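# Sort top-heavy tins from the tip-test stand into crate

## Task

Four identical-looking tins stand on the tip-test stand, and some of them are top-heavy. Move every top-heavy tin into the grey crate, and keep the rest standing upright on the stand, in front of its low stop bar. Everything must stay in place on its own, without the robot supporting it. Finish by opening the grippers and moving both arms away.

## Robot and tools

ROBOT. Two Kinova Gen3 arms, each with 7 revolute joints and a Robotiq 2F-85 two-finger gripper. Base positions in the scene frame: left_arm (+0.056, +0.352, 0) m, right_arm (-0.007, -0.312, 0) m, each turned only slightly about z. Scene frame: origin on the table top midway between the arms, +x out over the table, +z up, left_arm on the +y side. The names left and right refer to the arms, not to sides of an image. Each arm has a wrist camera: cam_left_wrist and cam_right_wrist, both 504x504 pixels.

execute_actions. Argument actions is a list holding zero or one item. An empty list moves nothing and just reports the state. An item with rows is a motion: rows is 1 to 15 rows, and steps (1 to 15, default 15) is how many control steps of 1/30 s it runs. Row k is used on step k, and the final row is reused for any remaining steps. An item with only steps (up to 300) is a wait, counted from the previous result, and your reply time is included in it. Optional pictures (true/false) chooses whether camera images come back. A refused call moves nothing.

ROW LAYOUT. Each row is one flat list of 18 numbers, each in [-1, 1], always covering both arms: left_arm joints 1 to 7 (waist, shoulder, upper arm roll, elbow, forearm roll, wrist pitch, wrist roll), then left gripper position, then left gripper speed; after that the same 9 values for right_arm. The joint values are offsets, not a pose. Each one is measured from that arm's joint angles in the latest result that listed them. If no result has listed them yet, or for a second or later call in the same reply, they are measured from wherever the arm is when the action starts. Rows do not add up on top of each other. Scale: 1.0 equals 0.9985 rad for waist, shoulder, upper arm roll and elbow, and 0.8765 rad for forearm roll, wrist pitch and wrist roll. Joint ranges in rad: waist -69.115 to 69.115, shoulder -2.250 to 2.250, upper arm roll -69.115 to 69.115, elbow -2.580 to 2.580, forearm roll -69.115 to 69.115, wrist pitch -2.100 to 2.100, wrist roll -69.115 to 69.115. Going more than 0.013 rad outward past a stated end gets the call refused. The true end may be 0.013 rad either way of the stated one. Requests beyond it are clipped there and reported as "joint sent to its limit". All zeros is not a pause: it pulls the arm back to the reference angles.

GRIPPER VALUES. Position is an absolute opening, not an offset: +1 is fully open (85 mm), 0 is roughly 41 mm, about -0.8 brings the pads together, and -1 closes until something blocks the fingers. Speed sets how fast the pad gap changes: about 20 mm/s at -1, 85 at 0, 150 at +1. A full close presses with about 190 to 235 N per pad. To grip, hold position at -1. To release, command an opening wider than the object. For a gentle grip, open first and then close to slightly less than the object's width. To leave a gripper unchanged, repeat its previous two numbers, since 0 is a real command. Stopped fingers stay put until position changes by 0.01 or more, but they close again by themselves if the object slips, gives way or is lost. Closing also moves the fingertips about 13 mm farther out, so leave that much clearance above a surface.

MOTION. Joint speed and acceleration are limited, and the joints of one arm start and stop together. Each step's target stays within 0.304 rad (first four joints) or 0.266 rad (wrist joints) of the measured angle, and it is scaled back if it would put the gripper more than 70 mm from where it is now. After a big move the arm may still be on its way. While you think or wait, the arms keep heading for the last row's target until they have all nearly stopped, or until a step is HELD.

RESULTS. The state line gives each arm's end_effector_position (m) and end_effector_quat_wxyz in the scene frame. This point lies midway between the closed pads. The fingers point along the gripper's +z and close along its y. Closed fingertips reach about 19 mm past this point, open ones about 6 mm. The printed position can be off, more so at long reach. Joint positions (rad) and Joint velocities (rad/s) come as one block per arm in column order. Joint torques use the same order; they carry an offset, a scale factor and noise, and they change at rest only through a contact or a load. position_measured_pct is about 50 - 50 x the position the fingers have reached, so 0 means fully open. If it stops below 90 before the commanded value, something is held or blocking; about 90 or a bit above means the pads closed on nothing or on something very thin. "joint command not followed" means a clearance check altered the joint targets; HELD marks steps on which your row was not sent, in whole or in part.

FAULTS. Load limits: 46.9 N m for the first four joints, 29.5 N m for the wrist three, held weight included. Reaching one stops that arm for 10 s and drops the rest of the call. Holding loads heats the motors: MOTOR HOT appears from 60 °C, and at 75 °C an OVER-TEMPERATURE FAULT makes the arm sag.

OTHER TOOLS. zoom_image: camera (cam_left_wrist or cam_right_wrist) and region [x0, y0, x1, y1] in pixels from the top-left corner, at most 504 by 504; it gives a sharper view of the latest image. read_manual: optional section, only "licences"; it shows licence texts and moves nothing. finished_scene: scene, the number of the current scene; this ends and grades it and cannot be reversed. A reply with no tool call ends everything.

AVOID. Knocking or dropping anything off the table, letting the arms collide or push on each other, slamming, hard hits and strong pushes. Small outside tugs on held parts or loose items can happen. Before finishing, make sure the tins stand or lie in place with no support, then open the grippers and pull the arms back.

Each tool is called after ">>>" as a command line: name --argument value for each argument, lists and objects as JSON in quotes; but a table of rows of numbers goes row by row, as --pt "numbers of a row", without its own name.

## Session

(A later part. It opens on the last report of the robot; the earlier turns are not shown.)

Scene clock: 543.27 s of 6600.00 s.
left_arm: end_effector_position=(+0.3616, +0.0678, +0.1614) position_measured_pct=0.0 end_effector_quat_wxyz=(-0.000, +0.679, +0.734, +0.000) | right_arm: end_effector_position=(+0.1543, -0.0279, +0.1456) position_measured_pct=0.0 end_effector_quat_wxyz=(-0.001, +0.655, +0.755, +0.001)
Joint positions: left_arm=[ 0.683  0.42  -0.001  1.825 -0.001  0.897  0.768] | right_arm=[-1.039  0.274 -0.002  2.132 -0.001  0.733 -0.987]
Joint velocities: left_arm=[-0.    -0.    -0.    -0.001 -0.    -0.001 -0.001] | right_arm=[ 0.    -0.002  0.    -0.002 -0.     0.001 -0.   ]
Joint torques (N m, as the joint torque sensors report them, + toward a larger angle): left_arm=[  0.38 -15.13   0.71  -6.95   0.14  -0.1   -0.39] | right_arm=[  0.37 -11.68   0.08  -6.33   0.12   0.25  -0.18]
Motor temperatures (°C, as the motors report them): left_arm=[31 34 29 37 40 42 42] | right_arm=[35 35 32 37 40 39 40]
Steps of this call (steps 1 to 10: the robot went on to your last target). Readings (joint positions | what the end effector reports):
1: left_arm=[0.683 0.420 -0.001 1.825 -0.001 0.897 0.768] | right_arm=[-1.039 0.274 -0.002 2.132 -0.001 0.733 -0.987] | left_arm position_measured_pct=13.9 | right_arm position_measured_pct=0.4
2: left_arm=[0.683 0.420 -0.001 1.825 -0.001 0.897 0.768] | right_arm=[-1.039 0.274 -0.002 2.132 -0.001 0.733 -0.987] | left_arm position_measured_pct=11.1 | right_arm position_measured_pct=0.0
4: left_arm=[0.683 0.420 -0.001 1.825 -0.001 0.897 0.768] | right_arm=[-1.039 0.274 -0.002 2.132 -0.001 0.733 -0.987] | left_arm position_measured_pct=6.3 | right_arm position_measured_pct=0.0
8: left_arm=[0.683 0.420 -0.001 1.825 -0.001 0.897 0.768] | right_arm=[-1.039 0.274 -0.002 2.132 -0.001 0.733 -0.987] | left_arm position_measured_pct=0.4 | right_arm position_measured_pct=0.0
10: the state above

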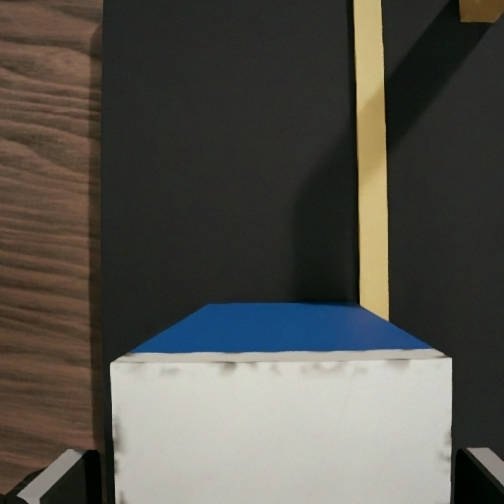

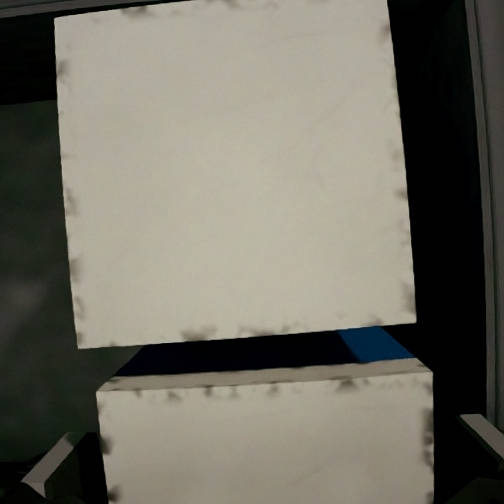

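>>> execute_actions --actions '[{"rows": [[-0.00317,0.00269,0,-0.00463,0,0.00221,-0.00361,1,-0.2,0,-0.03,0,-0.029,0,0.067,0,1,-0.2],[-0.00633,0.00538,0,-0.00925,0,0.00442,-0.00721,1,-0.2,0,-0.06,0,-0.058,0,0.135,0,1,-0.2],[-0.0095,0.00806,0,-0.01388,0,0.00663,-0.01082,1,-0.2,0,-0.1002,0,-0.0961,0,0.2248,0,1,-0.2],[-0.01267,0.01075,0,-0.01851,0,0.00883,-0.01443,1,-0.2,0,-0.1002,0,-0.0961,0,0.2248,0,1,-0.2],[-0.01583,0.01344,0,-0.02313,0,0.01104,-0.01804,1,-0.2,0,-0.1002,0,-0.0961,0,0.2248,0,1,-0.2],[-0.019,0.01613,0,-0.02776,0,0.01325,-0.02164,1,-0.2,0,-0.1002,0,-0.0961,0,0.2248,0,1,-0.2],[-0.02217,0.01882,0,-0.03239,0,0.01546,-0.02525,1,-0.2,0,-0.1002,0,-0.0961,0,0.2248,0,1,-0.2],[-0.02533,0.0215,0,-0.03701,0,0.01767,-0.02886,1,-0.2,0,-0.1002,0,-0.0961,0,0.2248,0,1,-0.2],[-0.0285,0.02419,0,-0.04164,0,0.01988,-0.03247,1,-0.2,0,-0.1002,0,-0.0961,0,0.2248,0,1,-0.2],[-0.03167,0.02688,0,-0.04627,0,0.02209,-0.03607,1,-0.2,0,-0.1002,0,-0.0961,0,0.2248,0,1,-0.2],[-0.03483,0.02957,0,-0.05089,0,0.0243,-0.03968,1,-0.2,0,-0.1002,0,-0.0961,0,0.2248,0,1,-0.2],[-0.038,0.03226,0,-0.05552,0,0.0265,-0.04329,1,-0.2,0,-0.1002,0,-0.0961,0,0.2248,0,1,-0.2],[-0.04117,0.03494,0,-0.06015,0,0.02871,-0.0469,1,-0.2,0,-0.1002,0,-0.0961,0,0.2248,0,1,-0.2],[-0.04433,0.03763,0,-0.06477,0,0.03092,-0.0505,1,-0.2,0,-0.1002,0,-0.0961,0,0.2248,0,1,-0.2],[-0.0475,0.04032,0,-0.0694,0,0.03313,-0.05411,1,-0.2,0,-0.1002,0,-0.0961,0,0.2248,0,1,-0.2]], "steps": 15}]' --pictures false

>>> execute_actions --actions '[{"steps": 8}]' --pictures false

>>> execute_actions --actions '[{"rows": [[-0.00292,0.00281,0,-0.00496,0,0.00244,-0.00332,1,-0.2,0.5923,-0.0541,0,-0.0834,0,0.1585,0.6029,1,-0.2],[-0.00583,0.00563,0,-0.00992,0,0.00489,-0.00664,1,-0.2,0.5923,-0.0541,0,-0.0834,0,0.1585,0.6029,1,-0.2],[-0.00875,0.00844,0,-0.01488,0,0.00733,-0.00997,1,-0.2,0.5923,-0.0541,0,-0.0834,0,0.1585,0.6029,1,-0.2],[-0.01167,0.01126,0,-0.01983,0,0.00977,-0.01329,1,-0.2,0.5923,-0.0541,0,-0.0834,0,0.1585,0.6029,1,-0.2],[-0.01458,0.01407,0,-0.02479,0,0.01221,-0.01661,1,-0.2,0.5923,-0.0541,0,-0.0834,0,0.1585,0.6029,1,-0.2],[-0.0175,0.01688,0,-0.02975,0,0.01466,-0.01993,1,-0.2,0.5923,-0.0541,0,-0.0834,0,0.1585,0.6029,1,-0.2],[-0.02041,0.0197,0,-0.03471,0,0.0171,-0.02326,1,-0.2,0.5923,-0.0541,0,-0.0834,0,0.1585,0.6029,1,-0.2],[-0.02333,0.02251,0,-0.03967,0,0.01954,-0.02658,1,-0.2,0.5923,-0.0541,0,-0.0834,0,0.1585,0.6029,1,-0.2],[-0.02625,0.02533,0,-0.04463,0,0.02199,-0.0299,1,-0.2,0.5923,-0.0541,0,-0.0834,0,0.1585,0.6029,1,-0.2],[-0.02916,0.02814,0,-0.04958,0,0.02443,-0.03322,1,-0.2,0.5923,-0.0541,0,-0.0834,0,0.1585,0.6029,1,-0.2]], "steps": 15}]' --pictures false

>>> execute_actions --actions '[{"steps": 12}]'

Scene clock: 599.63 s of 6600.00 s.
left_arm: end_effector_position=(+0.3867, +0.0695, +0.1615) position_measured_pct=0.0 end_effector_quat_wxyz=(-0.000, +0.679, +0.734, +0.000) | right_arm: end_effector_position=(+0.1543, -0.0280, +0.2000) position_measured_pct=0.0 end_effector_quat_wxyz=(-0.001, +0.655, +0.756, +0.000)
Joint positions: left_arm=[ 0.643  0.454 -0.     1.766 -0.     0.922  0.728] | right_arm=[-1.039  0.175 -0.002  2.036 -0.001  0.93  -0.987]
Joint velocities: left_arm=[-0.093  0.08  -0.    -0.14  -0.001  0.057 -0.094] | right_arm=[ 0.    -0.01  -0.    -0.001 -0.     0.001 -0.001]
Joint torques (N m, as the joint torque sensors report them, + toward a larger angle): left_arm=[ -0.38 -15.6    0.35  -6.77  -0.2   -0.31   0.18] | right_arm=[  0.35 -10.39  -0.1   -7.09  -0.21   0.08  -0.08]
Motor temperatures (°C, as the motors report them): left_arm=[31 35 29 37 40 42 42] | right_arm=[35 35 32 37 40 39 40]
Steps of this call (steps 1 to 15: the robot went on to your last target; steps 16 to 90: nothing new was sent; then 52.87 s passed at rest; steps 91 to 105: all 15 steps of this action). Readings (joint positions | what the end effector reports):
91: left_arm=[0.683 0.420 -0.000 1.825 -0.001 0.897 0.768] | right_arm=[-1.039 0.273 -0.002 2.132 -0.001 0.734 -0.987] | left_arm position_measured_pct=0.0 | right_arm position_measured_pct=0.0
92: left_arm=[0.681 0.422 -0.000 1.823 -0.001 0.898 0.766] | right_arm=[-1.039 0.267 -0.002 2.128 -0.001 0.742 -0.987] | left_arm position_measured_pct=0.0 | right_arm position_measured_pct=0.0
94: left_arm=[0.676 0.426 -0.000 1.816 -0.001 0.901 0.762] | right_arm=[-1.039 0.239 -0.002 2.104 -0.001 0.791 -0.987] | left_arm position_measured_pct=0.0 | right_arm position_measured_pct=0.0
98: left_arm=[0.665 0.436 -0.000 1.798 -0.001 0.908 0.750] | right_arm=[-1.039 0.183 -0.002 2.044 -0.001 0.913 -0.987] | left_arm position_measured_pct=0.0 | right_arm position_measured_pct=0.0
105: the state above

Scene clock: 599.90 s of 6600.00 s.
left_arm: end_effector_position=(+0.3912, +0.0699, +0.1616) position_measured_pct=0.0 end_effector_quat_wxyz=(-0.000, +0.680, +0.734, +0.000) | right_arm: end_effector_position=(+0.1543, -0.0279, +0.2004) position_measured_pct=0.0 end_effector_quat_wxyz=(-0.001, +0.655, +0.756, +0.001)
Joint positions: left_arm=[ 0.637  0.46  -0.     1.756 -0.001  0.926  0.72 ] | right_arm=[-1.039  0.174 -0.002  2.036 -0.001  0.93  -0.987]
Joint velocities: left_arm=[-0.002  0.004  0.    -0.001  0.     0.001 -0.001] | right_arm=[ 0.    -0.001  0.    -0.    -0.     0.001 -0.002]
Joint torques (N m, as the joint torque sensors report them, + toward a larger angle): left_arm=[ -0.18 -16.1    0.35  -7.07  -0.2   -0.34  -0.21] | right_arm=[  0.52 -10.57  -0.53  -7.69   0.14   0.19  -0.18]
Motor temperatures (°C, as the motors report them): left_arm=[31 35 29 37 40 42 42] | right_arm=[35 35 32 37 40 39 40]
Steps of this call (steps 1 to 8: the robot went on to your last target). Readings (joint positions | what the end effector reports):
1: left_arm=[0.640 0.457 -0.000 1.762 -0.001 0.924 0.724] | right_arm=[-1.039 0.175 -0.002 2.036 -0.001 0.930 -0.987] | left_arm position_measured_pct=0.0 | right_arm position_measured_pct=0.0
2: left_arm=[0.639 0.458 -0.001 1.759 -0.001 0.925 0.722] | right_arm=[-1.039 0.174 -0.002 2.036 -0.001 0.930 -0.987] | left_arm position_measured_pct=0.0 | right_arm position_measured_pct=0.0
4: left_arm=[0.637 0.459 -0.001 1.757 -0.001 0.925 0.721] | right_arm=[-1.039 0.174 -0.002 2.036 -0.001 0.930 -0.987] | left_arm position_measured_pct=0.0 | right_arm position_measured_pct=0.0
8: the state above

Scene clock: 600.40 s of 6600.00 s.
left_arm: end_effector_position=(+0.4109, +0.0712, +0.1620) position_measured_pct=0.0 end_effector_quat_wxyz=(+0.000, +0.680, +0.733, +0.000) | right_arm: end_effector_position=(+0.2537, -0.1136, +0.2328) position_measured_pct=0.0 end_effector_quat_wxyz=(-0.000, +0.677, +0.736, +0.000)
Joint positions: left_arm=[ 0.608  0.487 -0.001  1.707 -0.001  0.947  0.692] | right_arm=[-0.635  0.13  -0.002  1.967 -0.001  1.044 -0.64 ]
Joint velocities: left_arm=[-0.006  0.008  0.004 -0.006  0.001  0.004 -0.003] | right_arm=[ 1.07  -0.056  0.001 -0.087  0.001  0.144  1.012]
Joint torques (N m, as the joint torque sensors report them, + toward a larger angle): left_arm=[  0.34 -16.4    0.26  -6.44   0.16  -0.07   0.04] | right_arm=[  0.7  -10.45   0.34  -7.43   0.17   0.47   0.05]
Motor temperatures (°C, as the motors report them): left_arm=[31 35 29 37 40 42 42] | right_arm=[35 35 32 37 40 39 40]
Steps of this call (steps 1 to 15: all 15 steps of this action). Readings (joint positions | what the end effector reports):
1: left_arm=[0.636 0.460 -0.000 1.755 -0.001 0.926 0.720] | right_arm=[-1.038 0.174 -0.002 2.036 -0.001 0.930 -0.987] | left_arm position_measured_pct=0.0 | right_arm position_measured_pct=0.0
2: left_arm=[0.635 0.462 0.000 1.753 -0.000 0.927 0.719] | right_arm=[-1.031 0.172 -0.003 2.035 -0.001 0.932 -0.983] | left_arm position_measured_pct=0.0 | right_arm position_measured_pct=0.0
4: left_arm=[0.630 0.466 0.000 1.746 -0.000 0.931 0.715] | right_arm=[-1.002 0.167 -0.003 2.028 -0.001 0.943 -0.961] | left_arm position_measured_pct=0.0 | right_arm position_measured_pct=0.0
8: left_arm=[0.620 0.476 -0.000 1.727 -0.000 0.938 0.704] | right_arm=[-0.882 0.149 -0.003 1.999 -0.001 0.991 -0.860] | left_arm position_measured_pct=0.0 | right_arm position_measured_pct=0.0
15: the state above

Scene clock: 600.80 s of 6600.00 s.
left_arm: end_effector_position=(+0.4112, +0.0714, +0.1617) position_measured_pct=0.0 end_effector_quat_wxyz=(+0.000, +0.680, +0.734, +0.000) | right_arm: end_effector_position=(+0.2848, -0.1645, +0.2400) position_measured_pct=0.0 end_effector_quat_wxyz=(-0.000, +0.677, +0.736, +0.000)
Joint positions: left_arm=[ 0.607  0.488 -0.     1.706 -0.001  0.947  0.691] | right_arm=[-0.453  0.12  -0.001  1.953 -0.001  1.069 -0.459]
Joint velocities: left_arm=[-0.001  0.     0.    -0.     0.     0.001  0.002] | right_arm=[ 0.041 -0.002 -0.001 -0.     0.    -0.001  0.001]
Joint torques (N m, as the joint torque sensors report them, + toward a larger angle): left_arm=[  0.57 -17.08   0.75  -6.19   0.02  -0.25  -0.27] | right_arm=[-0.4  -9.74 -0.14 -7.81 -0.05 -0.19 -0.04]
Motor temperatures (°C, as the motors report them): left_arm=[31 35 29 37 40 42 42] | right_arm=[35 35 32 37 40 39 40]
Steps of this call (steps 1 to 12: the robot went on to your last target). Readings (joint positions | what the end effector reports):
1: left_arm=[0.608 0.487 -0.001 1.706 -0.001 0.947 0.691] | right_arm=[-0.600 0.128 -0.002 1.964 -0.001 1.048 -0.606] | left_arm position_measured_pct=0.0 | right_arm position_measured_pct=0.0
2: left_arm=[0.608 0.487 -0.001 1.706 -0.001 0.947 0.691] | right_arm=[-0.566 0.126 -0.001 1.962 -0.000 1.053 -0.573] | left_arm position_measured_pct=0.0 | right_arm position_measured_pct=0.0
4: left_arm=[0.608 0.487 -0.000 1.706 -0.001 0.947 0.691] | right_arm=[-0.512 0.123 -0.001 1.957 -0.000 1.061 -0.516] | left_arm position_measured_pct=0.0 | right_arm position_measured_pct=0.0
8: left_arm=[0.607 0.488 -0.000 1.706 -0.001 0.947 0.691] | right_arm=[-0.461 0.120 -0.000 1.953 0.000 1.068 -0.461] | left_arm position_measured_pct=0.0 | right_arm position_measured_pct=0.0
12: the state above

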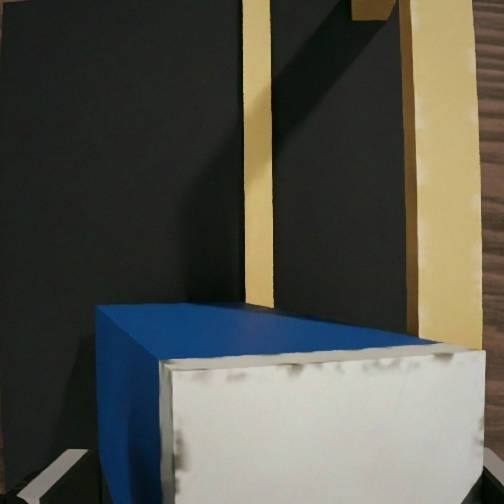

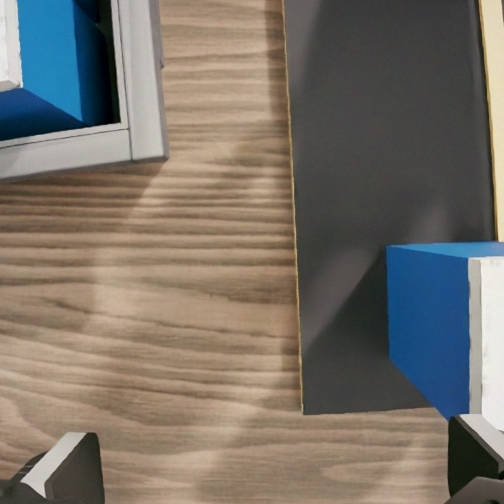

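>>> zoom_image --camera "cam_left_wrist" --region '[0, 280, 504, 504]'

Region (0, 280, 504, 504) of cam_left_wrist's 504x504 image, scaled by 1.000.

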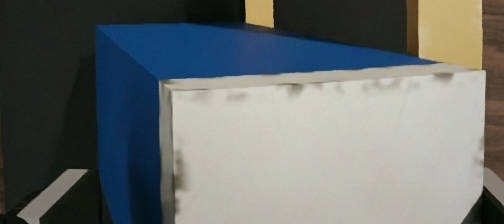

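>>> execute_actions --actions '[{"rows": [[0.00306,-0.00292,0,0.00513,0,-0.00252,0.00349,1,-0.2,0.0727,0.2185,0,-0.293,0,0.0844,0.0771,1,-0.2],[0.00613,-0.00584,0,0.01026,0,-0.00504,0.00698,1,-0.2,0.0727,0.2185,0,-0.293,0,0.0844,0.0771,1,-0.2],[0.00919,-0.00875,0,0.01539,0,-0.00756,0.01047,1,-0.2,0.0727,0.2185,0,-0.293,0,0.0844,0.0771,1,-0.2],[0.01226,-0.01167,0,0.02052,0,-0.01008,0.01396,1,-0.2,0.0727,0.2185,0,-0.293,0,0.0844,0.0771,1,-0.2],[0.01532,-0.01459,0,0.02565,0,-0.0126,0.01745,1,-0.2,0.0727,0.2185,0,-0.293,0,0.0844,0.0771,1,-0.2],[0.01838,-0.01751,0,0.03078,0,-0.01513,0.02094,1,-0.2,0.0727,0.2185,0,-0.293,0,0.0844,0.0771,1,-0.2],[0.02145,-0.02043,0,0.03591,0,-0.01765,0.02443,1,-0.2,0.0727,0.2185,0,-0.293,0,0.0844,0.0771,1,-0.2],[0.02451,-0.02335,0,0.04104,0,-0.02017,0.02792,1,-0.2,0.0727,0.2185,0,-0.293,0,0.0844,0.0771,1,-0.2],[0.02758,-0.02626,0,0.04617,0,-0.02269,0.03141,1,-0.2,0.0727,0.2185,0,-0.293,0,0.0844,0.0771,1,-0.2],[0.03064,-0.02918,0,0.0513,0,-0.02521,0.0349,1,-0.2,0.0727,0.2185,0,-0.293,0,0.0844,0.0771,1,-0.2],[0.03371,-0.0321,0,0.05643,0,-0.02773,0.03839,1,-0.2,0.0727,0.2185,0,-0.293,0,0.0844,0.0771,1,-0.2],[0.03677,-0.03502,0,0.06156,0,-0.03025,0.04188,1,-0.2,0.0727,0.2185,0,-0.293,0,0.0844,0.0771,1,-0.2]], "steps": 15}]' --pictures false

>>> execute_actions --actions '[{"steps": 6}]' --pictures false

>>> execute_actions --actions '[{"rows": [[0.00333,-0.00279,0,0.00479,0,-0.00228,0.00379,1,-0.2,0,0,0,0,0,0,0,1,-0.2],[0.00665,-0.00557,0,0.00957,0,-0.00455,0.00758,1,-0.2,0,0,0,0,0,0,0,1,-0.2],[0.00998,-0.00836,0,0.01436,0,-0.00683,0.01136,1,-0.2,0,0,0,0,0,0,0,1,-0.2],[0.0133,-0.01115,0,0.01914,0,-0.0091,0.01515,1,-0.2,0,0,0,0,0,0,0,1,-0.2],[0.01663,-0.01394,0,0.02393,0,-0.01138,0.01894,1,-0.2,0,0,0,0,0,0,0,1,-0.2],[0.01995,-0.01672,0,0.02872,0,-0.01366,0.02273,1,-0.2,0,0,0,0,0,0,0,1,-0.2],[0.02328,-0.01951,0,0.0335,0,-0.01593,0.02652,1,-0.2,0,0,0,0,0,0,0,1,-0.2],[0.0266,-0.0223,0,0.03829,0,-0.01821,0.0303,1,-0.2,0,0,0,0,0,0,0,1,-0.2],[0.02993,-0.02508,0,0.04307,0,-0.02048,0.03409,1,-0.2,0,0,0,0,0,0,0,1,-0.2],[0.03325,-0.02787,0,0.04786,0,-0.02276,0.03788,1,-0.2,0,0,0,0,0,0,0,1,-0.2],[0.03658,-0.03066,0,0.05264,0,-0.02503,0.04166,1,-0.2,0,0,0,0,0,0,0,1,-0.2],[0.0399,-0.03344,0,0.05743,0,-0.02731,0.04545,1,-0.2,0,0,0,0,0,0,0,1,-0.2]], "steps": 15}]' --pictures false

>>> execute_actions --actions '[{"steps": 10}]'

Scene clock: 630.63 s of 6600.00 s.
left_arm: end_effector_position=(+0.3868, +0.0697, +0.1613) position_measured_pct=0.0 end_effector_quat_wxyz=(-0.000, +0.679, +0.734, +0.000) | right_arm: end_effector_position=(+0.3830, -0.1402, +0.2425) position_measured_pct=0.0 end_effector_quat_wxyz=(+0.001, +0.678, +0.735, +0.003)
Joint positions: left_arm=[ 0.643  0.454  0.     1.766 -0.     0.922  0.727] | right_arm=[-0.383  0.33  -0.001  1.663 -0.     1.141 -0.392]
Joint velocities: left_arm=[ 0.012 -0.01  -0.001  0.034 -0.    -0.012  0.019] | right_arm=[ 0.011  0.04   0.001 -0.07  -0.     0.019  0.014]
Joint torques (N m, as the joint torque sensors report them, + toward a larger angle): left_arm=[ -0.38 -16.17   0.32  -7.36  -0.1   -0.39  -0.44] | right_arm=[ -0.1  -16.96   0.02  -7.35   0.17   0.76   0.01]
Motor temperatures (°C, as the motors report them): left_arm=[31 35 29 36 40 42 42] | right_arm=[35 35 32 37 40 39 40]
Steps of this call (steps 1 to 30: the robot went on to your last target; steps 31 to 100: nothing new was sent; then 26.00 s passed at rest; steps 101 to 115: all 15 steps of this action). Readings (joint positions | what the end effector reports):
101: left_arm=[0.608 0.487 -0.001 1.707 -0.001 0.947 0.692] | right_arm=[-0.448 0.121 -0.002 1.952 -0.001 1.069 -0.459] | left_arm position_measured_pct=0.0 | right_arm position_measured_pct=0.0
102: left_arm=[0.609 0.486 -0.001 1.709 -0.001 0.946 0.693] | right_arm=[-0.446 0.125 -0.002 1.948 -0.001 1.070 -0.458] | left_arm position_measured_pct=0.0 | right_arm position_measured_pct=0.0
104: left_arm=[0.614 0.481 -0.001 1.716 -0.001 0.943 0.697] | right_arm=[-0.439 0.147 -0.002 1.922 -0.001 1.077 -0.452] | left_arm position_measured_pct=0.0 | right_arm position_measured_pct=0.0
108: left_arm=[0.625 0.471 -0.001 1.736 -0.001 0.934 0.709] | right_arm=[-0.412 0.236 -0.002 1.806 -0.001 1.106 -0.425] | left_arm position_measured_pct=0.0 | right_arm position_measured_pct=0.0
115: the state above

Scene clock: 630.83 s of 6600.00 s.
left_arm: end_effector_position=(+0.3862, +0.0696, +0.1614) position_measured_pct=0.0 end_effector_quat_wxyz=(-0.000, +0.679, +0.734, +0.000) | right_arm: end_effector_position=(+0.3837, -0.1406, +0.2407) position_measured_pct=0.0 end_effector_quat_wxyz=(-0.000, +0.679, +0.735, +0.001)
Joint positions: left_arm=[ 0.644  0.453 -0.     1.768 -0.001  0.921  0.728] | right_arm=[-0.381  0.337 -0.001  1.661 -0.001  1.142 -0.391]
Joint velocities: left_arm=[ 0.002 -0.004 -0.003 -0.003 -0.001 -0.001 -0.001] | right_arm=[ 0.005  0.013  0.    -0.001  0.    -0.    -0.001]
Joint torques (N m, as the joint torque sensors report them, + toward a larger angle): left_arm=[  0.34 -16.35   0.25  -6.37  -0.17   0.07  -0.16] | right_arm=[ -0.14 -14.82   0.09  -9.06  -0.01   0.19  -0.08]
Motor temperatures (°C, as the motors report them): left_arm=[31 35 29 36 40 42 42] | right_arm=[35 35 32 37 40 39 40]
Steps of this call (steps 1 to 6: the robot went on to your last target). Readings (joint positions | what the end effector reports):
1: left_arm=[0.643 0.454 -0.000 1.767 -0.001 0.921 0.728] | right_arm=[-0.382 0.332 -0.001 1.662 -0.001 1.142 -0.391] | left_arm position_measured_pct=0.0 | right_arm position_measured_pct=0.0
2: left_arm=[0.643 0.454 -0.000 1.767 -0.001 0.921 0.728] | right_arm=[-0.382 0.333 -0.001 1.661 -0.001 1.142 -0.391] | left_arm position_measured_pct=0.0 | right_arm position_measured_pct=0.0
4: left_arm=[0.644 0.454 -0.000 1.768 -0.000 0.921 0.728] | right_arm=[-0.381 0.335 -0.001 1.661 -0.001 1.142 -0.391] | left_arm position_measured_pct=0.0 | right_arm position_measured_pct=0.0
6: the state above

Scene clock: 631.33 s of 6600.00 s.
left_arm: end_effector_position=(+0.3618, +0.0679, +0.1611) position_measured_pct=0.0 end_effector_quat_wxyz=(-0.001, +0.679, +0.734, +0.000) | right_arm: end_effector_position=(+0.3837, -0.1406, +0.2407) position_measured_pct=0.0 end_effector_quat_wxyz=(-0.000, +0.679, +0.735, +0.001)
Joint positions: left_arm=[ 0.682  0.421  0.     1.824 -0.     0.898  0.767] | right_arm=[-0.381  0.337 -0.001  1.661 -0.001  1.142 -0.391]
Joint velocities: left_arm=[ 0.014 -0.01  -0.002  0.029 -0.002 -0.012  0.021] | right_arm=[ 0.001 -0.    -0.    -0.001 -0.     0.001  0.001]
Joint torques (N m, as the joint torque sensors report them, + toward a larger angle): left_arm=[ -0.08 -15.2    0.19  -6.22  -0.25  -0.02  -0.63] | right_arm=[  0.15 -14.5   -0.25  -8.36   0.11   0.29  -0.21]
Motor temperatures (°C, as the motors report them): left_arm=[31 35 29 36 40 42 42] | right_arm=[35 35 32 37 40 39 40]
Steps of this call (steps 1 to 15: all 15 steps of this action). Readings (joint positions | what the end effector reports):
1: left_arm=[0.645 0.453 -0.000 1.769 -0.001 0.921 0.728] | right_arm=[-0.381 0.337 -0.001 1.661 -0.001 1.142 -0.391] | left_arm position_measured_pct=0.0 | right_arm position_measured_pct=0.0
2: left_arm=[0.646 0.451 -0.001 1.771 -0.001 0.920 0.730] | right_arm=[-0.381 0.336 -0.001 1.661 -0.001 1.143 -0.391] | left_arm position_measured_pct=0.0 | right_arm position_measured_pct=0.0
4: left_arm=[0.651 0.447 -0.001 1.778 -0.001 0.917 0.735] | right_arm=[-0.381 0.336 -0.001 1.661 -0.001 1.143 -0.391] | left_arm position_measured_pct=0.0 | right_arm position_measured_pct=0.0
8: left_arm=[0.664 0.437 -0.000 1.796 -0.000 0.909 0.747] | right_arm=[-0.381 0.336 -0.001 1.661 -0.001 1.142 -0.391] | left_arm position_measured_pct=0.0 | right_arm position_measured_pct=0.0
15: the state above

Scene clock: 631.67 s of 6600.00 s.
left_arm: end_effector_position=(+0.3613, +0.0678, +0.1614) position_measured_pct=0.0 end_effector_quat_wxyz=(-0.000, +0.679, +0.734, +0.000) | right_arm: end_effector_position=(+0.3837, -0.1406, +0.2407) position_measured_pct=0.0 end_effector_quat_wxyz=(-0.000, +0.679, +0.735, +0.001)
Joint positions: left_arm=[ 0.684  0.42  -0.     1.825 -0.001  0.897  0.768] | right_arm=[-0.381  0.337 -0.001  1.661 -0.001  1.142 -0.391]
Joint velocities: left_arm=[ 0.001 -0.001  0.    -0.001 -0.     0.002 -0.001] | right_arm=[ 0.     0.001  0.     0.001  0.     0.    -0.001]
Joint torques (N m, as the joint torque sensors report them, + toward a larger angle): left_arm=[  0.14 -14.99   0.67  -6.68  -0.19   0.06  -0.27] | right_arm=[  0.08 -14.81  -0.13  -8.17   0.09   0.1   -0.14]
Motor temperatures (°C, as the motors report them): left_arm=[31 35 29 36 40 42 42] | right_arm=[35 35 32 37 40 39 40]
Steps of this call (steps 1 to 10: the robot went on to your last target). Readings (joint positions | what the end effector reports):
1: left_arm=[0.682 0.421 -0.000 1.825 -0.001 0.897 0.768] | right_arm=[-0.381 0.337 -0.001 1.661 -0.001 1.142 -0.391] | left_arm position_measured_pct=0.0 | right_arm position_measured_pct=0.0
2: left_arm=[0.683 0.421 -0.000 1.825 -0.001 0.897 0.768] | right_arm=[-0.381 0.337 -0.001 1.661 -0.001 1.142 -0.391] | left_arm position_measured_pct=0.0 | right_arm position_measured_pct=0.0
4: left_arm=[0.683 0.420 -0.000 1.825 -0.001 0.897 0.768] | right_arm=[-0.381 0.337 -0.001 1.661 -0.001 1.142 -0.391] | left_arm position_measured_pct=0.0 | right_arm position_measured_pct=0.0
8: left_arm=[0.684 0.420 -0.000 1.825 -0.001 0.897 0.768] | right_arm=[-0.381 0.337 -0.001 1.661 -0.001 1.142 -0.391] | left_arm position_measured_pct=0.0 | right_arm position_measured_pct=0.0
10: the state above

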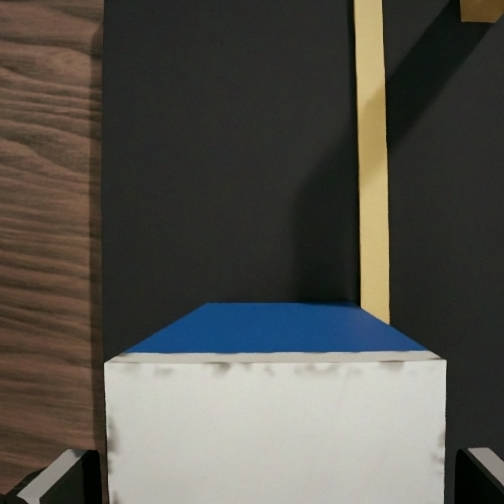

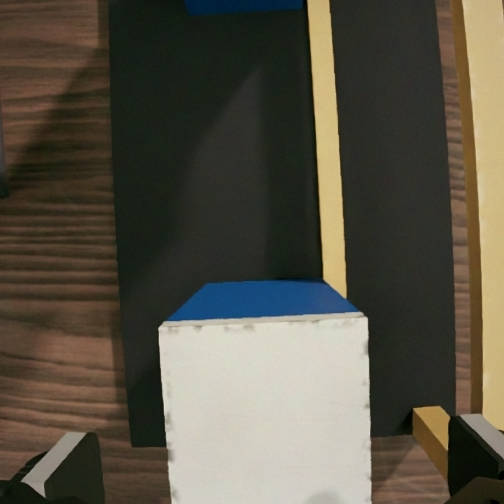

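>>> zoom_image --camera "cam_right_wrist" --region '[300, 340, 504, 504]'

Region (300, 340, 504, 504) of cam_right_wrist's 504x504 image, scaled by 2.471; it fills the top 405 rows of this view, and the rest is white.

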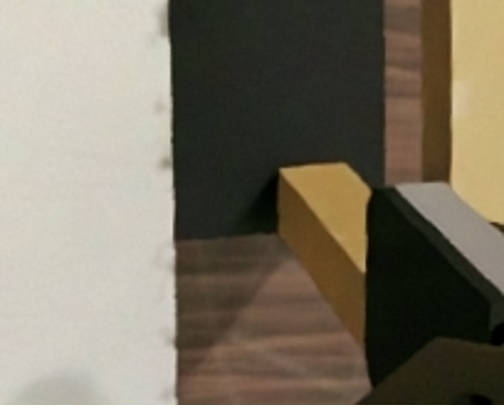

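>>> execute_actions --actions '[{"rows": [[0,0,0,0,0,0,0,-1,-0.4,0,0.1002,0,0.137,0,-0.2683,0,1,-0.2]], "steps": 15}]' --pictures false

>>> execute_actions --actions '[{"steps": 12}]'

Scene clock: 671.20 s of 6600.00 s.
left_arm: end_effector_position=(+0.3615, +0.0677, +0.1616) position_measured_pct=25.4 end_effector_quat_wxyz=(-0.000, +0.679, +0.734, +0.000) | right_arm: end_effector_position=(+0.3838, -0.1406, +0.1618) position_measured_pct=0.0 end_effector_quat_wxyz=(-0.000, +0.679, +0.735, +0.001)
Joint positions: left_arm=[ 0.684  0.42  -0.     1.825 -0.001  0.897  0.768] | right_arm=[-0.381  0.435 -0.001  1.797 -0.001  0.907 -0.391]
Joint velocities: left_arm=[ 0.    -0.005  0.001 -0.004  0.003  0.01   0.001] | right_arm=[-0.002  0.013  0.     0.002 -0.    -0.002  0.001]
Joint torques (N m, as the joint torque sensors report them, + toward a larger angle): left_arm=[  0.06 -14.19   0.89  -6.09  -0.26  -0.32  -0.41] | right_arm=[  0.03 -15.75  -0.08  -6.61   0.09   0.46  -0.18]
Motor temperatures (°C, as the motors report them): left_arm=[31 35 29 36 40 42 42] | right_arm=[35 35 32 37 40 39 40]
Steps of this call (steps 1 to 15: the robot went on to your last target; steps 16 to 90: nothing new was sent; then 36.03 s passed at rest; steps 91 to 105: all 15 steps of this action). Readings (joint positions | what the end effector reports):
91: left_arm=[0.684 0.420 -0.000 1.825 -0.001 0.897 0.768] | right_arm=[-0.381 0.337 -0.001 1.661 -0.001 1.142 -0.391] | left_arm position_measured_pct=0.0 | right_arm position_measured_pct=0.0
92: left_arm=[0.684 0.420 -0.000 1.825 -0.001 0.897 0.768] | right_arm=[-0.381 0.341 -0.001 1.665 -0.001 1.134 -0.391] | left_arm position_measured_pct=0.4 | right_arm position_measured_pct=0.0
94: left_arm=[0.684 0.420 -0.000 1.825 -0.001 0.897 0.768] | right_arm=[-0.381 0.361 -0.001 1.690 -0.001 1.090 -0.391] | left_arm position_measured_pct=3.2 | right_arm position_measured_pct=0.0
98: left_arm=[0.684 0.420 -0.000 1.825 -0.001 0.897 0.768] | right_arm=[-0.381 0.420 -0.002 1.774 -0.001 0.947 -0.391] | left_arm position_measured_pct=11.1 | right_arm position_measured_pct=0.0
105: the state above

Scene clock: 671.60 s of 6600.00 s.
left_arm: end_effector_position=(+0.3614, +0.0677, +0.1619) position_measured_pct=27.0 end_effector_quat_wxyz=(+0.000, +0.679, +0.734, +0.000) | right_arm: end_effector_position=(+0.3836, -0.1407, +0.1613) position_measured_pct=0.0 end_effector_quat_wxyz=(-0.000, +0.679, +0.735, +0.000)
Joint positions: left_arm=[ 0.684  0.419 -0.     1.825 -0.001  0.897  0.768] | right_arm=[-0.381  0.437 -0.001  1.797 -0.001  0.907 -0.391]
Joint velocities: left_arm=[-0.002 -0.     0.     0.001 -0.001  0.    -0.001] | right_arm=[-0.001  0.001  0.     0.002  0.    -0.    -0.001]
Joint torques (N m, as the joint torque sensors report them, + toward a larger angle): left_arm=[  0.64 -14.64   0.52  -6.17  -0.25  -0.41  -0.23] | right_arm=[  0.44 -14.95   0.33  -6.86  -0.02   0.07  -0.29]
Motor temperatures (°C, as the motors report them): left_arm=[31 35 29 36 40 42 42] | right_arm=[35 35 32 37 40 39 40]
Steps of this call (steps 1 to 12: the robot went on to your last target). Readings (joint positions | what the end effector reports):
1: left_arm=[0.684 0.419 -0.000 1.825 -0.001 0.897 0.768] | right_arm=[-0.381 0.436 -0.001 1.797 -0.001 0.907 -0.391] | left_arm position_measured_pct=26.2 | right_arm position_measured_pct=0.0
2: left_arm=[0.684 0.419 -0.000 1.825 -0.001 0.897 0.768] | right_arm=[-0.381 0.436 -0.001 1.797 -0.001 0.907 -0.391] | left_arm position_measured_pct=26.6 | right_arm position_measured_pct=0.0
4: left_arm=[0.684 0.419 -0.000 1.825 -0.001 0.897 0.768] | right_arm=[-0.381 0.436 -0.001 1.797 -0.001 0.907 -0.391] | left_arm position_measured_pct=27.0 | right_arm position_measured_pct=0.0
8: left_arm=[0.684 0.419 -0.000 1.825 -0.001 0.897 0.768] | right_arm=[-0.381 0.436 -0.001 1.797 -0.001 0.907 -0.391] | left_arm position_measured_pct=27.0 | right_arm position_measured_pct=0.0
12: the state above

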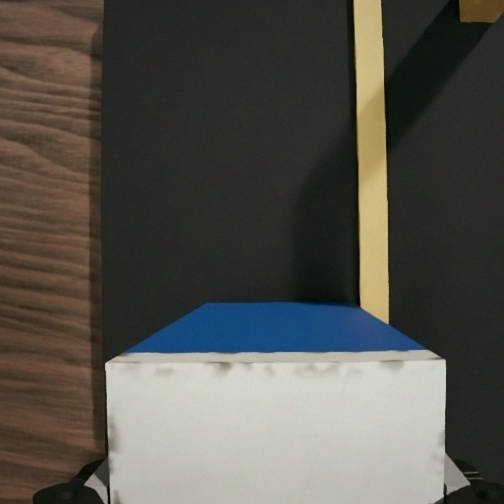

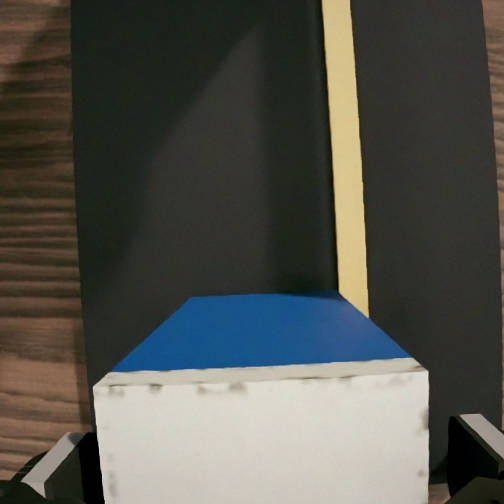

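>>> execute_actions --actions '[{"rows": [[0,-0.005,0,-0.006,0,0.012,0,-1,-0.4,0.00168,0.00368,0,-0.00643,0,0.00314,0.00192,1,-0.2],[0,-0.011,0,-0.012,0,0.026,0,-1,-0.4,0.00337,0.00736,0,-0.01286,0,0.00627,0.00383,1,-0.2],[0,-0.017,0,-0.019,0,0.041,0,-1,-0.4,0.00505,0.01103,0,-0.01929,0,0.00941,0.00575,1,-0.2],[0,-0.024,0,-0.027,0,0.058,0,-1,-0.4,0.00673,0.01471,0,-0.02572,0,0.01254,0.00767,1,-0.2],[0,-0.031,0,-0.035,0,0.076,0,-1,-0.4,0.00841,0.01839,0,-0.03215,0,0.01568,0.00958,1,-0.2],[0,-0.038,0,-0.043,0,0.093,0,-1,-0.4,0.0101,0.02207,0,-0.03858,0,0.01882,0.0115,1,-0.2],[0,-0.045,0,-0.051,0,0.11,0,-1,-0.4,0.01178,0.02575,0,-0.04501,0,0.02195,0.01342,1,-0.2],[0,-0.0544,0,-0.0621,0,0.1327,0,-1,-0.4,0.01346,0.02942,0,-0.05145,0,0.02509,0.01533,1,-0.2],[0,-0.0544,0,-0.0621,0,0.1327,0,-1,-0.4,0.01514,0.0331,0,-0.05788,0,0.02822,0.01725,1,-0.2],[0,-0.0544,0,-0.0621,0,0.1327,0,-1,-0.4,0.01683,0.03678,0,-0.06431,0,0.03136,0.01917,1,-0.2],[0,-0.0544,0,-0.0621,0,0.1327,0,-1,-0.4,0.01851,0.04046,0,-0.07074,0,0.0345,0.02108,1,-0.2],[0,-0.0544,0,-0.0621,0,0.1327,0,-1,-0.4,0.02019,0.04414,0,-0.07717,0,0.03763,0.023,1,-0.2],[0,-0.0544,0,-0.0621,0,0.1327,0,-1,-0.4,0.02187,0.04781,0,-0.0836,0,0.04077,0.02492,1,-0.2],[0,-0.0544,0,-0.0621,0,0.1327,0,-1,-0.4,0.02356,0.05149,0,-0.09003,0,0.0439,0.02683,1,-0.2],[0,-0.0544,0,-0.0621,0,0.1327,0,-1,-0.4,0.02524,0.05517,0,-0.09646,0,0.04704,0.02875,1,-0.2]], "steps": 15}]' --pictures false

>>> execute_actions --actions '[{"steps": 8}]' --pictures false

>>> execute_actions --actions '[{"rows": [[0,-0.1049,0,-0.2616,0,0.4174,0,-1,-0.4,0.00151,0.00375,0,-0.00674,0,0.00341,0.00173,1,-0.2],[0,-0.1049,0,-0.2616,0,0.4174,0,-1,-0.4,0.00303,0.0075,0,-0.01349,0,0.00682,0.00345,1,-0.2],[0,-0.1049,0,-0.2616,0,0.4174,0,-1,-0.4,0.00454,0.01126,0,-0.02023,0,0.01023,0.00518,1,-0.2],[0,-0.1049,0,-0.2616,0,0.4174,0,-1,-0.4,0.00606,0.01501,0,-0.02698,0,0.01364,0.0069,1,-0.2],[0,-0.1049,0,-0.2616,0,0.4174,0,-1,-0.4,0.00757,0.01876,0,-0.03372,0,0.01705,0.00863,1,-0.2],[0,-0.1049,0,-0.2616,0,0.4174,0,-1,-0.4,0.00908,0.02251,0,-0.04046,0,0.02045,0.01035,1,-0.2],[0,-0.1049,0,-0.2616,0,0.4174,0,-1,-0.4,0.0106,0.02626,0,-0.04721,0,0.02386,0.01208,1,-0.2],[0,-0.1049,0,-0.2616,0,0.4174,0,-1,-0.4,0.01211,0.03002,0,-0.05395,0,0.02727,0.0138,1,-0.2],[0,-0.1049,0,-0.2616,0,0.4174,0,-1,-0.4,0.01363,0.03377,0,-0.0607,0,0.03068,0.01553,1,-0.2],[0,-0.1049,0,-0.2616,0,0.4174,0,-1,-0.4,0.01514,0.03752,0,-0.06744,0,0.03409,0.01725,1,-0.2]], "steps": 15}]' --pictures false

>>> execute_actions --actions '[{"steps": 12}]'

Scene clock: 682.93 s of 6600.00 s.
left_arm: end_effector_position=(+0.3614, +0.0678, +0.2000) position_measured_pct=27.0 end_effector_quat_wxyz=(-0.000, +0.679, +0.734, +0.000) | right_arm: end_effector_position=(+0.4085, -0.1385, +0.1614) position_measured_pct=0.0 end_effector_quat_wxyz=(-0.001, +0.679, +0.735, +0.000)
Joint positions: left_arm=[ 0.684  0.366 -0.     1.763 -0.001  1.013  0.768] | right_arm=[-0.36   0.483 -0.002  1.717 -0.001  0.943 -0.37 ]
Joint velocities: left_arm=[ 0.002 -0.009  0.    -0.002  0.001  0.006  0.   ] | right_arm=[ 0.049  0.108  0.    -0.192 -0.     0.082  0.052]
Joint torques (N m, as the joint torque sensors report them, + toward a larger angle): left_arm=[  0.12 -15.7    0.38  -7.33  -0.06  -0.34  -0.32] | right_arm=[  0.64 -16.06   0.18  -6.85   0.13   0.26   0.16]
Motor temperatures (°C, as the motors report them): left_arm=[31 35 29 36 40 42 42] | right_arm=[35 35 32 37 40 39 40]
Steps of this call (steps 1 to 15: the robot went on to your last target; steps 16 to 90: nothing new was sent; then 7.83 s passed at rest; steps 91 to 105: all 15 steps of this action). Readings (joint positions | what the end effector reports):
91: left_arm=[0.684 0.418 -0.000 1.825 -0.001 0.898 0.768] | right_arm=[-0.380 0.437 -0.002 1.797 -0.001 0.908 -0.391] | left_arm position_measured_pct=27.0 | right_arm position_measured_pct=0.0
92: left_arm=[0.684 0.416 -0.000 1.823 -0.001 0.903 0.768] | right_arm=[-0.380 0.439 -0.002 1.794 -0.001 0.909 -0.390] | left_arm position_measured_pct=27.0 | right_arm position_measured_pct=0.0
94: left_arm=[0.684 0.408 -0.000 1.814 -0.001 0.920 0.768] | right_arm=[-0.377 0.445 -0.002 1.785 -0.001 0.913 -0.388] | left_arm position_measured_pct=27.0 | right_arm position_measured_pct=0.0
98: left_arm=[0.684 0.384 -0.000 1.786 -0.001 0.972 0.768] | right_arm=[-0.371 0.458 -0.002 1.761 -0.001 0.923 -0.382] | left_arm position_measured_pct=27.0 | right_arm position_measured_pct=0.0
105: the state above

Scene clock: 683.20 s of 6600.00 s.
left_arm: end_effector_position=(+0.3614, +0.0677, +0.2004) position_measured_pct=27.0 end_effector_quat_wxyz=(+0.000, +0.679, +0.734, +0.000) | right_arm: end_effector_position=(+0.4132, -0.1381, +0.1616) position_measured_pct=0.0 end_effector_quat_wxyz=(-0.001, +0.678, +0.735, +0.000)
Joint positions: left_arm=[ 0.684  0.365 -0.     1.763 -0.001  1.014  0.768] | right_arm=[-0.356  0.491 -0.002  1.701 -0.001  0.949 -0.366]
Joint velocities: left_arm=[ 0.    -0.001 -0.     0.     0.001 -0.001 -0.   ] | right_arm=[ 0.002  0.004 -0.001  0.    -0.     0.001 -0.002]
Joint torques (N m, as the joint torque sensors report them, + toward a larger angle): left_arm=[  0.2  -16.56   0.91  -8.07  -0.25  -0.3   -0.32] | right_arm=[ -0.2  -16.54   0.18  -7.85   0.3    0.13   0.12]
Motor temperatures (°C, as the motors report them): left_arm=[31 35 29 36 40 42 42] | right_arm=[35 35 32 37 40 39 40]
Steps of this call (steps 1 to 8: the robot went on to your last target). Readings (joint positions | what the end effector reports):
1: left_arm=[0.684 0.365 -0.000 1.763 -0.001 1.014 0.768] | right_arm=[-0.358 0.486 -0.002 1.710 -0.001 0.945 -0.368] | left_arm position_measured_pct=27.0 | right_arm position_measured_pct=0.0
2: left_arm=[0.684 0.365 -0.000 1.763 -0.001 1.014 0.768] | right_arm=[-0.357 0.488 -0.002 1.706 -0.001 0.947 -0.367] | left_arm position_measured_pct=27.0 | right_arm position_measured_pct=0.0
4: left_arm=[0.684 0.365 -0.000 1.763 -0.001 1.014 0.768] | right_arm=[-0.356 0.490 -0.001 1.702 -0.001 0.948 -0.366] | left_arm position_measured_pct=27.0 | right_arm position_measured_pct=0.0
8: the state above

Scene clock: 683.70 s of 6600.00 s.
left_arm: end_effector_position=(+0.3618, +0.0675, +0.3193) position_measured_pct=27.0 end_effector_quat_wxyz=(+0.000, +0.679, +0.734, +0.000) | right_arm: end_effector_position=(+0.4330, -0.1364, +0.1622) position_measured_pct=0.0 end_effector_quat_wxyz=(-0.000, +0.678, +0.735, +0.001)
Joint positions: left_arm=[ 0.684  0.262 -0.     1.504 -0.001  1.376  0.768] | right_arm=[-0.341  0.527 -0.002  1.635 -0.001  0.979 -0.351]
Joint velocities: left_arm=[ 0.001 -0.03   0.001 -0.068 -0.     0.125 -0.002] | right_arm=[ 0.005  0.011 -0.001 -0.011 -0.     0.007  0.001]
Joint torques (N m, as the joint torque sensors report them, + toward a larger angle): left_arm=[  0.26 -11.85   0.98  -7.88  -0.23  -0.01  -0.05] | right_arm=[ -0.19 -16.57   0.41  -8.04   0.04  -0.11  -0.14]
Motor temperatures (°C, as the motors report them): left_arm=[31 35 29 36 40 42 42] | right_arm=[35 35 32 37 40 39 40]
Steps of this call (steps 1 to 15: all 15 steps of this action). Readings (joint positions | what the end effector reports):
1: left_arm=[0.684 0.364 -0.000 1.762 -0.001 1.014 0.768] | right_arm=[-0.356 0.491 -0.002 1.701 -0.001 0.949 -0.366] | left_arm position_measured_pct=27.0 | right_arm position_measured_pct=0.0
2: left_arm=[0.684 0.362 -0.000 1.758 -0.001 1.019 0.768] | right_arm=[-0.355 0.493 -0.002 1.698 -0.001 0.951 -0.365] | left_arm position_measured_pct=27.0 | right_arm position_measured_pct=0.0
4: left_arm=[0.684 0.352 -0.000 1.734 -0.001 1.045 0.768] | right_arm=[-0.353 0.499 -0.002 1.689 -0.001 0.955 -0.363] | left_arm position_measured_pct=27.0 | right_arm position_measured_pct=0.0
8: left_arm=[0.684 0.310 -0.000 1.626 -0.001 1.168 0.768] | right_arm=[-0.347 0.512 -0.002 1.664 -0.001 0.966 -0.358] | left_arm position_measured_pct=27.0 | right_arm position_measured_pct=0.0
15: the state above

Scene clock: 684.10 s of 6600.00 s.
left_arm: end_effector_position=(+0.3614, +0.0678, +0.3205) position_measured_pct=27.0 end_effector_quat_wxyz=(+0.000, +0.679, +0.734, +0.000) | right_arm: end_effector_position=(+0.4330, -0.1365, +0.1618) position_measured_pct=0.0 end_effector_quat_wxyz=(-0.001, +0.678, +0.735, +0.000)
Joint positions: left_arm=[ 0.684  0.26  -0.     1.502 -0.001  1.38   0.768] | right_arm=[-0.341  0.528 -0.002  1.634 -0.001  0.979 -0.351]
Joint velocities: left_arm=[-0.    -0.001  0.     0.001 -0.001  0.    -0.   ] | right_arm=[ 0.     0.001 -0.    -0.003 -0.    -0.001 -0.001]
Joint torques (N m, as the joint torque sensors report them, + toward a larger angle): left_arm=[ -0.09 -15.54   0.68  -9.35  -0.06  -0.13  -0.26] | right_arm=[  0.41 -17.52   0.3   -7.84  -0.04   0.03  -0.27]
Motor temperatures (°C, as the motors report them): left_arm=[31 35 29 36 40 42 42] | right_arm=[35 35 32 37 40 39 40]
Steps of this call (steps 1 to 12: the robot went on to your last target). Readings (joint positions | what the end effector reports):
1: left_arm=[0.684 0.261 -0.000 1.502 -0.001 1.378 0.768] | right_arm=[-0.341 0.527 -0.002 1.634 -0.001 0.979 -0.351] | left_arm position_measured_pct=27.0 | right_arm position_measured_pct=0.0
2: left_arm=[0.684 0.261 -0.000 1.502 -0.001 1.379 0.768] | right_arm=[-0.341 0.527 -0.002 1.634 -0.001 0.979 -0.351] | left_arm position_measured_pct=27.0 | right_arm position_measured_pct=0.0
4: left_arm=[0.684 0.260 -0.000 1.502 -0.001 1.379 0.768] | right_arm=[-0.341 0.528 -0.002 1.634 -0.001 0.979 -0.351] | left_arm position_measured_pct=27.0 | right_arm position_measured_pct=0.0
8: left_arm=[0.684 0.260 -0.000 1.502 -0.001 1.380 0.768] | right_arm=[-0.341 0.528 -0.002 1.634 -0.001 0.979 -0.351] | left_arm position_measured_pct=27.0 | right_arm position_measured_pct=0.0
12: the state above

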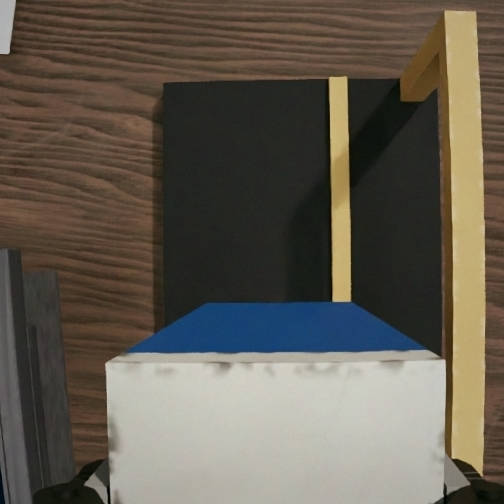

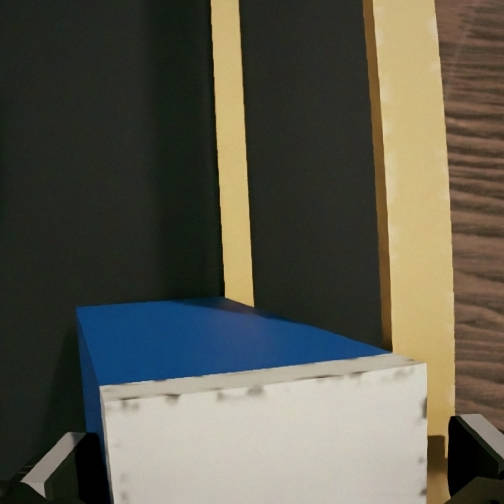

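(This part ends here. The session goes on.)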